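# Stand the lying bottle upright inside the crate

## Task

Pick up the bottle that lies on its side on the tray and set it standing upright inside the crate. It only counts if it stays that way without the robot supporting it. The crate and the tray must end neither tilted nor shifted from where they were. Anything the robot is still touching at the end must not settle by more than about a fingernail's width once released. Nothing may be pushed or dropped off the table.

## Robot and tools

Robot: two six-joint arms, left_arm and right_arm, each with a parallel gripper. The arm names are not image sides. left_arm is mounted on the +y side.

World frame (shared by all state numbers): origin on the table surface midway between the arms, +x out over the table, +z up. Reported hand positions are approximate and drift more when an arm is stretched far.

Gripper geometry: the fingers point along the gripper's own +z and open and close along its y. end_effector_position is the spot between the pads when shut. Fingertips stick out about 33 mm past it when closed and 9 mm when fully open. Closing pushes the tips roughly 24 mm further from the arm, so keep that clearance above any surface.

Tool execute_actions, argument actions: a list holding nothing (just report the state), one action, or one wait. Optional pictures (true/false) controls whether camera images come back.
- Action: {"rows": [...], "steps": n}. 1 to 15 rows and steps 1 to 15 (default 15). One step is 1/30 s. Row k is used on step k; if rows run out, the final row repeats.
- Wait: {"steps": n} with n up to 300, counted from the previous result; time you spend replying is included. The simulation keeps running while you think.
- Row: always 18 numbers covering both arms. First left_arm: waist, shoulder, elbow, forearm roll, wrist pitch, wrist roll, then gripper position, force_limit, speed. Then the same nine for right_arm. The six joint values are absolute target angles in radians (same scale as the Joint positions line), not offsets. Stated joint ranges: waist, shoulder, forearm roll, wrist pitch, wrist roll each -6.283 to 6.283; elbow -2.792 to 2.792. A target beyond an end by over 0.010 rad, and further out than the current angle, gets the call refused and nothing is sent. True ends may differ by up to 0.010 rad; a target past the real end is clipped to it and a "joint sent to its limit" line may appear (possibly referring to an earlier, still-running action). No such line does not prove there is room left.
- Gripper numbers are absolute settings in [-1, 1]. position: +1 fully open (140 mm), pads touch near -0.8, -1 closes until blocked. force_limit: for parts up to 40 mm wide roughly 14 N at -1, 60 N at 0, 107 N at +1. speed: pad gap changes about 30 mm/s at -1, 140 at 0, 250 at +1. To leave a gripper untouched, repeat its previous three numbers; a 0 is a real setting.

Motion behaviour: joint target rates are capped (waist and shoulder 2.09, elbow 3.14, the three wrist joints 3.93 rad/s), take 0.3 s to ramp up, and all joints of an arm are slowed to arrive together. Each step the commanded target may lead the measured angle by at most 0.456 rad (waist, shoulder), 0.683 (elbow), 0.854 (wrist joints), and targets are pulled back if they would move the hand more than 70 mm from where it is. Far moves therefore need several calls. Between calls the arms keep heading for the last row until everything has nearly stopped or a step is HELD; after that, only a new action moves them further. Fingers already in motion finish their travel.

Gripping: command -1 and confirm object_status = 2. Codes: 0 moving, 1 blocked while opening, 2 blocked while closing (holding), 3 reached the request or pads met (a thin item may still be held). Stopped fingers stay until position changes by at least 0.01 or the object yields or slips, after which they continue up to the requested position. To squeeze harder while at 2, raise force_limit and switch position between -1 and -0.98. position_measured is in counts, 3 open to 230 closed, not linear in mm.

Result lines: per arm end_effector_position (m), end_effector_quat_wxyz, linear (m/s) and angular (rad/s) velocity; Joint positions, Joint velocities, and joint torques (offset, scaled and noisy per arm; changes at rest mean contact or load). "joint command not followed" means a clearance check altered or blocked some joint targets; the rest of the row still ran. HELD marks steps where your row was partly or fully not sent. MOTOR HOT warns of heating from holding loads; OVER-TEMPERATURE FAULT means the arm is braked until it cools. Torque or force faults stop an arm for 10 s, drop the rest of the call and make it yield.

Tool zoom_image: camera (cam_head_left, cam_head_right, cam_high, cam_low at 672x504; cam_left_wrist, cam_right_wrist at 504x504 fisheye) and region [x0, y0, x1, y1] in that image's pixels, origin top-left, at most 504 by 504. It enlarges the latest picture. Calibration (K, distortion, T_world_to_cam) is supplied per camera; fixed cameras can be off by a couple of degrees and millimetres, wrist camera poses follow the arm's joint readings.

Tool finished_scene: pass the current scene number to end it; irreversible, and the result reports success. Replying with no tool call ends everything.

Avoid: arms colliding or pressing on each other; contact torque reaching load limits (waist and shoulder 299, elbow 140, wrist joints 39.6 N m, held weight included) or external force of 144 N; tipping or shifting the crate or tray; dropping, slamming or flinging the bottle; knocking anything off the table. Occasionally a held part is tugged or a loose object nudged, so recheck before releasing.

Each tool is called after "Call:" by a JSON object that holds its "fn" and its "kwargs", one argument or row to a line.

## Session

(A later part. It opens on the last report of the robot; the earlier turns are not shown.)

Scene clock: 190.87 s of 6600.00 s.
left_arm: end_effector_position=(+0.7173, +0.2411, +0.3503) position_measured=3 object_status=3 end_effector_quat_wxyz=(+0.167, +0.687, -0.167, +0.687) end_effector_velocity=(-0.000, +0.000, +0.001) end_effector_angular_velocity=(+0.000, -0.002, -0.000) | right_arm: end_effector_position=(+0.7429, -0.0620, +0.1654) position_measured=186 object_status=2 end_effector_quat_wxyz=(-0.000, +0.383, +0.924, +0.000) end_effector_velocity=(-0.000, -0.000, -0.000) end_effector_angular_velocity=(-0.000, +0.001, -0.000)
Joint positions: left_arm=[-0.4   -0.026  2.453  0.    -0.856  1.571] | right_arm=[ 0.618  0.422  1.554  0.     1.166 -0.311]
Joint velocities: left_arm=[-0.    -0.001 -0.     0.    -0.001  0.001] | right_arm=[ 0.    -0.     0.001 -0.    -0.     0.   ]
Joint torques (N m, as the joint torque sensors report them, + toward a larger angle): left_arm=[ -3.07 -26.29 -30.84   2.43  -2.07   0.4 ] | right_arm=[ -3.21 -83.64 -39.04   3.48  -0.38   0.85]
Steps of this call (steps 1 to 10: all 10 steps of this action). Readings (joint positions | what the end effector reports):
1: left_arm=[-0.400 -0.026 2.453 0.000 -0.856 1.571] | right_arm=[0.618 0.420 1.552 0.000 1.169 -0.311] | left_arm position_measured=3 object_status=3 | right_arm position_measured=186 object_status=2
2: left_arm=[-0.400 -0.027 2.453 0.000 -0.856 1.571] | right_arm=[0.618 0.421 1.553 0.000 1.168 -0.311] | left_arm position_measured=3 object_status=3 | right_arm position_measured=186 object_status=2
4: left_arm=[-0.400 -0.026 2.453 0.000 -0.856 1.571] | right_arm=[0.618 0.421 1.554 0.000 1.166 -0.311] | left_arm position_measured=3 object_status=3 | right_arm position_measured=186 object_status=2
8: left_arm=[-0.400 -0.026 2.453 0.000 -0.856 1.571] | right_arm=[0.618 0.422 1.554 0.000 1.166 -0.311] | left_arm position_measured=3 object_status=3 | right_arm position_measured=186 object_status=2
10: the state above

Call:
{"fn": "execute_actions", "kwargs": {
  "actions": [
    {"rows":[[-0.4,-0.0265,2.453,0,-0.856,1.571,1,0.3,0,0.618,0.4228,1.5564,0,1.1624,-0.311,-0.98,-0.6,-0.5]],"steps":10}
  ],
  "pictures": false
}}

Call:
{"fn": "execute_actions", "kwargs": {
  "actions": [
    {"rows":[[-0.4,-0.0265,2.453,0,-0.856,1.571,1,0.3,0,0.618,0.4241,1.5584,0,1.1591,-0.311,-0.98,-0.6,-0.5]],"steps":10}
  ],
  "pictures": false
}}

Scene clock: 196.83 s of 6600.00 s.
left_arm: end_effector_position=(+0.7173, +0.2411, +0.3503) position_measured=3 object_status=3 end_effector_quat_wxyz=(+0.167, +0.687, -0.167, +0.687) end_effector_velocity=(-0.000, -0.000, +0.000) end_effector_angular_velocity=(-0.000, -0.000, -0.001) | right_arm: end_effector_position=(+0.7429, -0.0620, +0.1634) position_measured=186 object_status=2 end_effector_quat_wxyz=(+0.000, +0.383, +0.924, +0.000) end_effector_velocity=(-0.000, -0.000, -0.001) end_effector_angular_velocity=(-0.000, +0.001, +0.000)
Joint positions: left_arm=[-0.4   -0.026  2.453  0.    -0.856  1.571] | right_arm=[ 0.618  0.423  1.556 -0.     1.162 -0.311]
Joint velocities: left_arm=[-0.    -0.001  0.     0.     0.    -0.   ] | right_arm=[-0.     0.001  0.001  0.    -0.    -0.   ]
Joint torques (N m, as the joint torque sensors report them, + toward a larger angle): left_arm=[ -3.39 -27.35 -31.04   2.59  -2.23   0.42] | right_arm=[ -3.77 -81.12 -38.11   3.44  -0.65   0.87]
Steps of this call (steps 1 to 15: the robot went on to your last target; steps 16 to 90: nothing new was sent; then 2.63 s passed at rest; steps 91 to 100: all 10 steps of this action). Readings (joint positions | what the end effector reports):
91: left_arm=[-0.400 -0.026 2.453 0.000 -0.856 1.571] | right_arm=[0.618 0.422 1.554 -0.000 1.166 -0.311] | left_arm position_measured=3 object_status=3 | right_arm position_measured=186 object_status=2
92: left_arm=[-0.400 -0.026 2.453 0.000 -0.856 1.571] | right_arm=[0.618 0.422 1.555 -0.000 1.165 -0.311] | left_arm position_measured=3 object_status=3 | right_arm position_measured=186 object_status=2
94: left_arm=[-0.400 -0.026 2.453 0.000 -0.856 1.571] | right_arm=[0.618 0.423 1.556 -0.000 1.163 -0.311] | left_arm position_measured=3 object_status=3 | right_arm position_measured=186 object_status=2
98: left_arm=[-0.400 -0.026 2.453 0.000 -0.856 1.571] | right_arm=[0.618 0.423 1.556 -0.000 1.162 -0.311] | left_arm position_measured=3 object_status=3 | right_arm position_measured=186 object_status=2
100: the state above

Scene clock: 197.17 s of 6600.00 s.
left_arm: end_effector_position=(+0.7173, +0.2411, +0.3503) position_measured=3 object_status=3 end_effector_quat_wxyz=(+0.167, +0.687, -0.167, +0.687) end_effector_velocity=(+0.000, -0.000, +0.001) end_effector_angular_velocity=(-0.002, -0.002, +0.000) | right_arm: end_effector_position=(+0.7430, -0.0620, +0.1618) position_measured=186 object_status=2 end_effector_quat_wxyz=(+0.000, +0.383, +0.924, +0.000) end_effector_velocity=(-0.001, -0.001, -0.002) end_effector_angular_velocity=(-0.002, +0.002, +0.001)
Joint positions: left_arm=[-0.4   -0.026  2.453  0.    -0.856  1.571] | right_arm=[ 0.618  0.424  1.558 -0.     1.159 -0.311]
Joint velocities: left_arm=[-0.     0.    -0.001 -0.001 -0.002  0.   ] | right_arm=[ 0.     0.002  0.002 -0.001 -0.001 -0.   ]
Joint torques (N m, as the joint torque sensors report them, + toward a larger angle): left_arm=[ -5.82 -26.42 -30.99   2.52  -2.23   0.48] | right_arm=[-10.11 -15.86   1.71   1.19  -2.53   0.82]
Steps of this call (steps 1 to 10: all 10 steps of this action). Readings (joint positions | what the end effector reports):
1: left_arm=[-0.400 -0.026 2.453 0.000 -0.856 1.571] | right_arm=[0.618 0.423 1.556 -0.000 1.162 -0.311] | left_arm position_measured=3 object_status=3 | right_arm position_measured=186 object_status=2
2: left_arm=[-0.400 -0.026 2.453 0.000 -0.856 1.571] | right_arm=[0.618 0.423 1.557 -0.000 1.161 -0.311] | left_arm position_measured=3 object_status=3 | right_arm position_measured=186 object_status=2
4: left_arm=[-0.400 -0.026 2.453 0.000 -0.856 1.571] | right_arm=[0.618 0.423 1.558 -0.000 1.160 -0.311] | left_arm position_measured=3 object_status=3 | right_arm position_measured=186 object_status=2
8: left_arm=[-0.400 -0.026 2.453 0.000 -0.856 1.571] | right_arm=[0.618 0.424 1.558 -0.000 1.159 -0.311] | left_arm position_measured=3 object_status=3 | right_arm position_measured=186 object_status=2
10: the state above

Contact. Back off 2 mm and release.

Call:
{"fn": "execute_actions", "kwargs": {
  "actions": [
    {"rows":[[-0.4,-0.0265,2.453,0,-0.856,1.571,1,0.3,0,0.618,0.4228,1.5564,0,1.1624,-0.311,-0.3,-0.6,-0.5]],"steps":15}
  ],
  "pictures": false
}}

Call:
{"fn": "execute_actions", "kwargs": {
  "actions": [
    {"rows":[[-0.4,-0.0265,2.453,0,-0.856,1.571,1,0.3,0,0.618,0.3962,1.5073,0,1.2381,-0.311,-0.3,-0.6,-0.5]],"steps":15}
  ],
  "pictures": false
}}

Call:
{"fn": "execute_actions", "kwargs": {
  "actions": [
    {"rows":[[-0.4,-0.0265,2.453,0,-0.856,1.571,1,0.3,0,0.619,0.3536,1.3285,0,1.4595,-0.311,-0.3,-0.6,-0.5]],"steps":15}
  ]
}}

Scene clock: 204.87 s of 6600.00 s.
left_arm: end_effector_position=(+0.7173, +0.2411, +0.3503) position_measured=3 object_status=3 end_effector_quat_wxyz=(+0.167, +0.687, -0.167, +0.687) end_effector_velocity=(+0.000, +0.000, -0.001) end_effector_angular_velocity=(+0.000, +0.001, +0.001) | right_arm: end_effector_position=(+0.7429, -0.0620, +0.1633) position_measured=167 object_status=3 end_effector_quat_wxyz=(-0.000, +0.383, +0.924, -0.000) end_effector_velocity=(-0.000, +0.000, +0.001) end_effector_angular_velocity=(+0.001, -0.000, -0.001)
Joint positions: left_arm=[-0.4   -0.026  2.453  0.    -0.856  1.571] | right_arm=[ 0.618  0.423  1.556  0.     1.162 -0.311]
Joint velocities: left_arm=[ 0.     0.001  0.    -0.001 -0.001  0.001] | right_arm=[ 0.    -0.001  0.     0.001  0.     0.   ]
Joint torques (N m, as the joint torque sensors report them, + toward a larger angle): left_arm=[ -4.22 -26.79 -30.     2.37  -2.17   0.41] | right_arm=[ -3.71 -81.49 -37.76   3.59  -0.38   0.76]
Steps of this call (steps 1 to 15: the robot went on to your last target; steps 16 to 90: nothing new was sent; then 4.20 s passed at rest; steps 91 to 105: all 15 steps of this action). Readings (joint positions | what the end effector reports):
91: left_arm=[-0.400 -0.026 2.453 0.000 -0.856 1.571] | right_arm=[0.618 0.424 1.558 0.000 1.159 -0.311] | left_arm position_measured=3 object_status=3 | right_arm position_measured=186 object_status=0
92: left_arm=[-0.400 -0.026 2.453 0.000 -0.856 1.571] | right_arm=[0.618 0.424 1.558 0.000 1.160 -0.311] | left_arm position_measured=3 object_status=3 | right_arm position_measured=186 object_status=0
94: left_arm=[-0.400 -0.027 2.453 0.000 -0.856 1.571] | right_arm=[0.618 0.424 1.558 0.000 1.162 -0.311] | left_arm position_measured=3 object_status=3 | right_arm position_measured=175 object_status=0
98: left_arm=[-0.400 -0.026 2.453 0.000 -0.856 1.571] | right_arm=[0.618 0.423 1.557 0.000 1.162 -0.311] | left_arm position_measured=3 object_status=3 | right_arm position_measured=167 object_status=0
105: the state above

Scene clock: 205.37 s of 6600.00 s.
left_arm: end_effector_position=(+0.7173, +0.2411, +0.3503) position_measured=3 object_status=3 end_effector_quat_wxyz=(+0.167, +0.687, -0.167, +0.687) end_effector_velocity=(-0.001, -0.001, -0.000) end_effector_angular_velocity=(-0.001, +0.001, -0.003) | right_arm: end_effector_position=(+0.7430, -0.0619, +0.2093) position_measured=167 object_status=3 end_effector_quat_wxyz=(+0.000, +0.383, +0.924, -0.000) end_effector_velocity=(+0.001, +0.000, +0.001) end_effector_angular_velocity=(+0.000, -0.001, +0.000)
Joint positions: left_arm=[-0.4   -0.026  2.453  0.    -0.856  1.571] | right_arm=[ 0.618  0.396  1.507 -0.     1.238 -0.311]
Joint velocities: left_arm=[-0.001 -0.     0.001  0.003  0.    -0.003] | right_arm=[-0.     0.    -0.001 -0.     0.     0.   ]
Joint torques (N m, as the joint torque sensors report them, + toward a larger angle): left_arm=[ -4.68 -26.57 -30.15   2.47  -2.28   0.74] | right_arm=[ -2.95 -78.88 -38.87   3.67  -0.39   0.83]
Steps of this call (steps 1 to 15: all 15 steps of this action). Readings (joint positions | what the end effector reports):
1: left_arm=[-0.400 -0.026 2.453 0.000 -0.856 1.571] | right_arm=[0.618 0.423 1.556 0.000 1.162 -0.311] | left_arm position_measured=3 object_status=3 | right_arm position_measured=167 object_status=3
2: left_arm=[-0.400 -0.026 2.453 0.000 -0.856 1.571] | right_arm=[0.618 0.421 1.553 -0.000 1.168 -0.311] | left_arm position_measured=3 object_status=3 | right_arm position_measured=167 object_status=3
4: left_arm=[-0.400 -0.026 2.453 0.000 -0.856 1.571] | right_arm=[0.618 0.407 1.526 -0.000 1.209 -0.311] | left_arm position_measured=3 object_status=3 | right_arm position_measured=167 object_status=3
8: left_arm=[-0.400 -0.026 2.453 0.000 -0.856 1.571] | right_arm=[0.618 0.397 1.509 -0.000 1.237 -0.311] | left_arm position_measured=3 object_status=3 | right_arm position_measured=167 object_status=3
15: the state above

Scene clock: 205.87 s of 6600.00 s.
left_arm: end_effector_position=(+0.7173, +0.2411, +0.3503) position_measured=3 object_status=3 end_effector_quat_wxyz=(+0.167, +0.687, -0.167, +0.687) end_effector_velocity=(+0.000, -0.000, -0.000) end_effector_angular_velocity=(-0.001, +0.002, +0.000) | right_arm: end_effector_position=(+0.7450, -0.0601, +0.3390) position_measured=167 object_status=3 end_effector_quat_wxyz=(-0.000, +0.383, +0.924, -0.000) end_effector_velocity=(-0.000, -0.000, +0.006) end_effector_angular_velocity=(-0.001, -0.001, -0.000)
Joint positions: left_arm=[-0.4   -0.026  2.453  0.    -0.856  1.571] | right_arm=[ 0.619  0.354  1.329  0.     1.459 -0.311]
Joint velocities: left_arm=[-0.     0.001 -0.001 -0.001  0.002 -0.001] | right_arm=[ 0.    -0.002 -0.008 -0.001  0.01   0.   ]
Joint torques (N m, as the joint torque sensors report them, + toward a larger angle): left_arm=[ -3.29 -29.26 -30.6    2.59  -2.12   0.46] | right_arm=[ -3.46 -77.51 -40.61   3.86  -0.56   0.73]
Steps of this call (steps 1 to 15: all 15 steps of this action). Readings (joint positions | what the end effector reports):
1: left_arm=[-0.400 -0.026 2.453 0.000 -0.856 1.571] | right_arm=[0.618 0.396 1.507 -0.000 1.238 -0.311] | left_arm position_measured=3 object_status=3 | right_arm position_measured=167 object_status=3
2: left_arm=[-0.400 -0.026 2.453 0.000 -0.856 1.571] | right_arm=[0.618 0.395 1.503 -0.000 1.244 -0.311] | left_arm position_measured=3 object_status=3 | right_arm position_measured=167 object_status=3
4: left_arm=[-0.400 -0.027 2.453 0.000 -0.856 1.571] | right_arm=[0.618 0.386 1.463 -0.000 1.293 -0.311] | left_arm position_measured=3 object_status=3 | right_arm position_measured=167 object_status=3
8: left_arm=[-0.400 -0.027 2.453 0.000 -0.856 1.571] | right_arm=[0.619 0.364 1.374 0.000 1.404 -0.311] | left_arm position_measured=3 object_status=3 | right_arm position_measured=167 object_status=3
15: the state above
camera_calibration (this result's frames):
cam_left_wrist: T_world_to_cam=[[-0.464187, -0.839004, 0.283908, 0.432724], [-0.399567, -0.0877134, -0.912498, 0.639831], [0.790492, -0.53701, -0.294523, -0.147048], [0, 0, 0, 1]] pos_world=[0.57276, 0.340212, 0.417682]
cam_right_wrist: T_world_to_cam=[[0.760517, 0.647653, 0.046472, -0.555507], [0.568348, -0.698583, 0.434698, -0.602997], [0.313998, -0.304183, -0.899377, 0.236854], [0, 0, 0, 1]] pos_world=[0.690813, 0.0105793, 0.500958]

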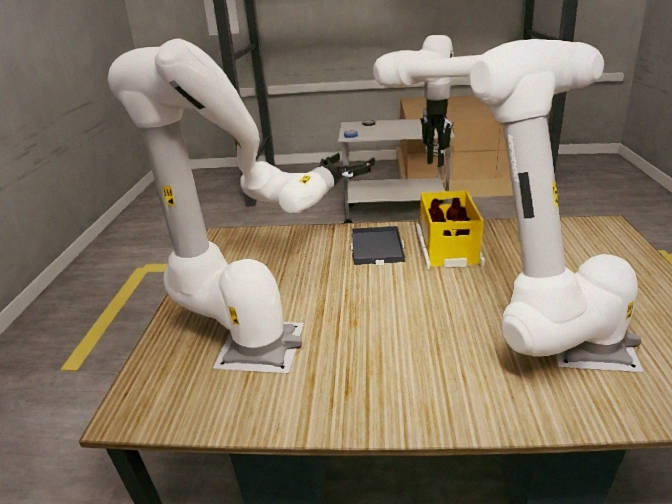

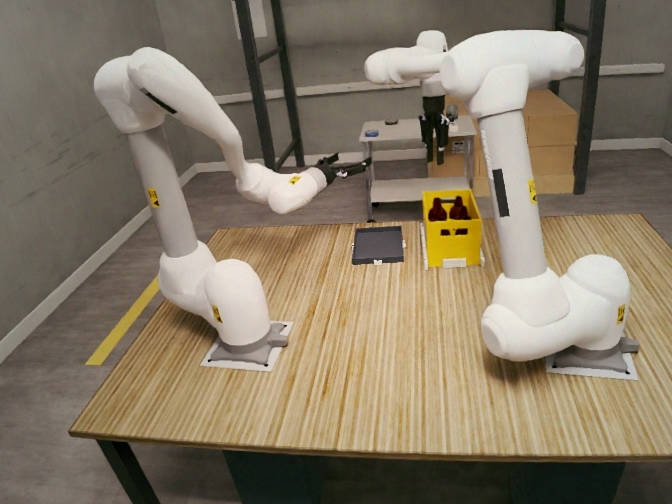

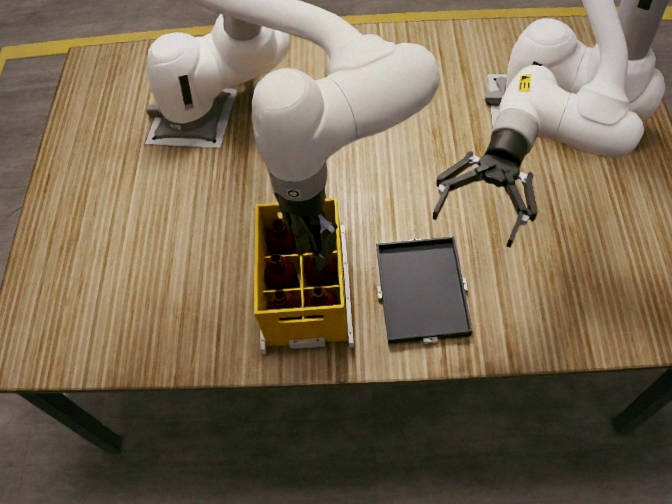

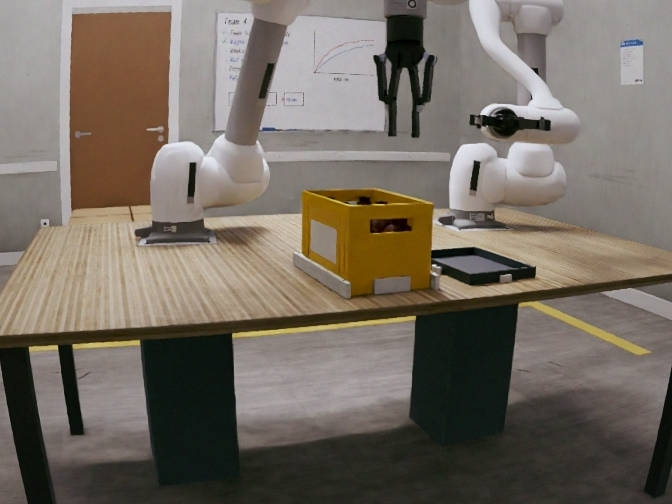

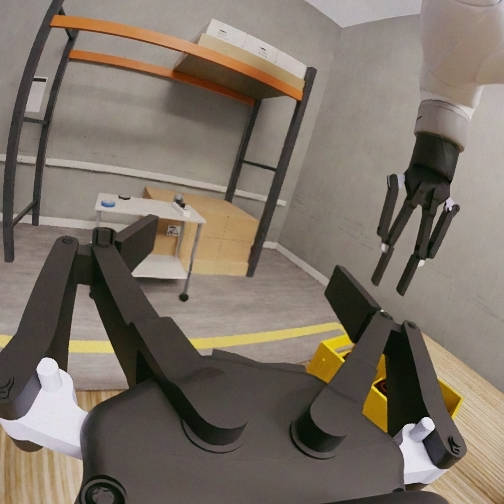

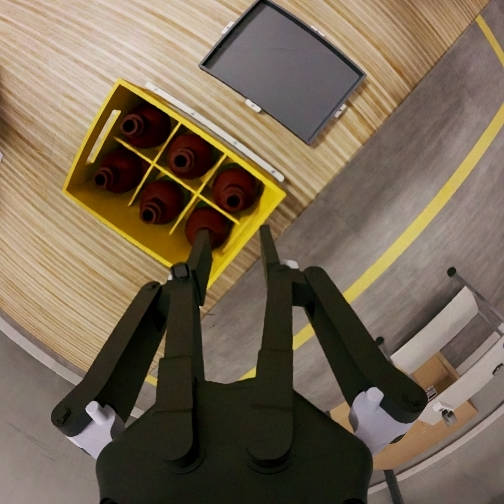

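Call:
{"fn": "finished_scene", "kwargs": {
  "scene": 2
}}

The scene is finished: the task was done.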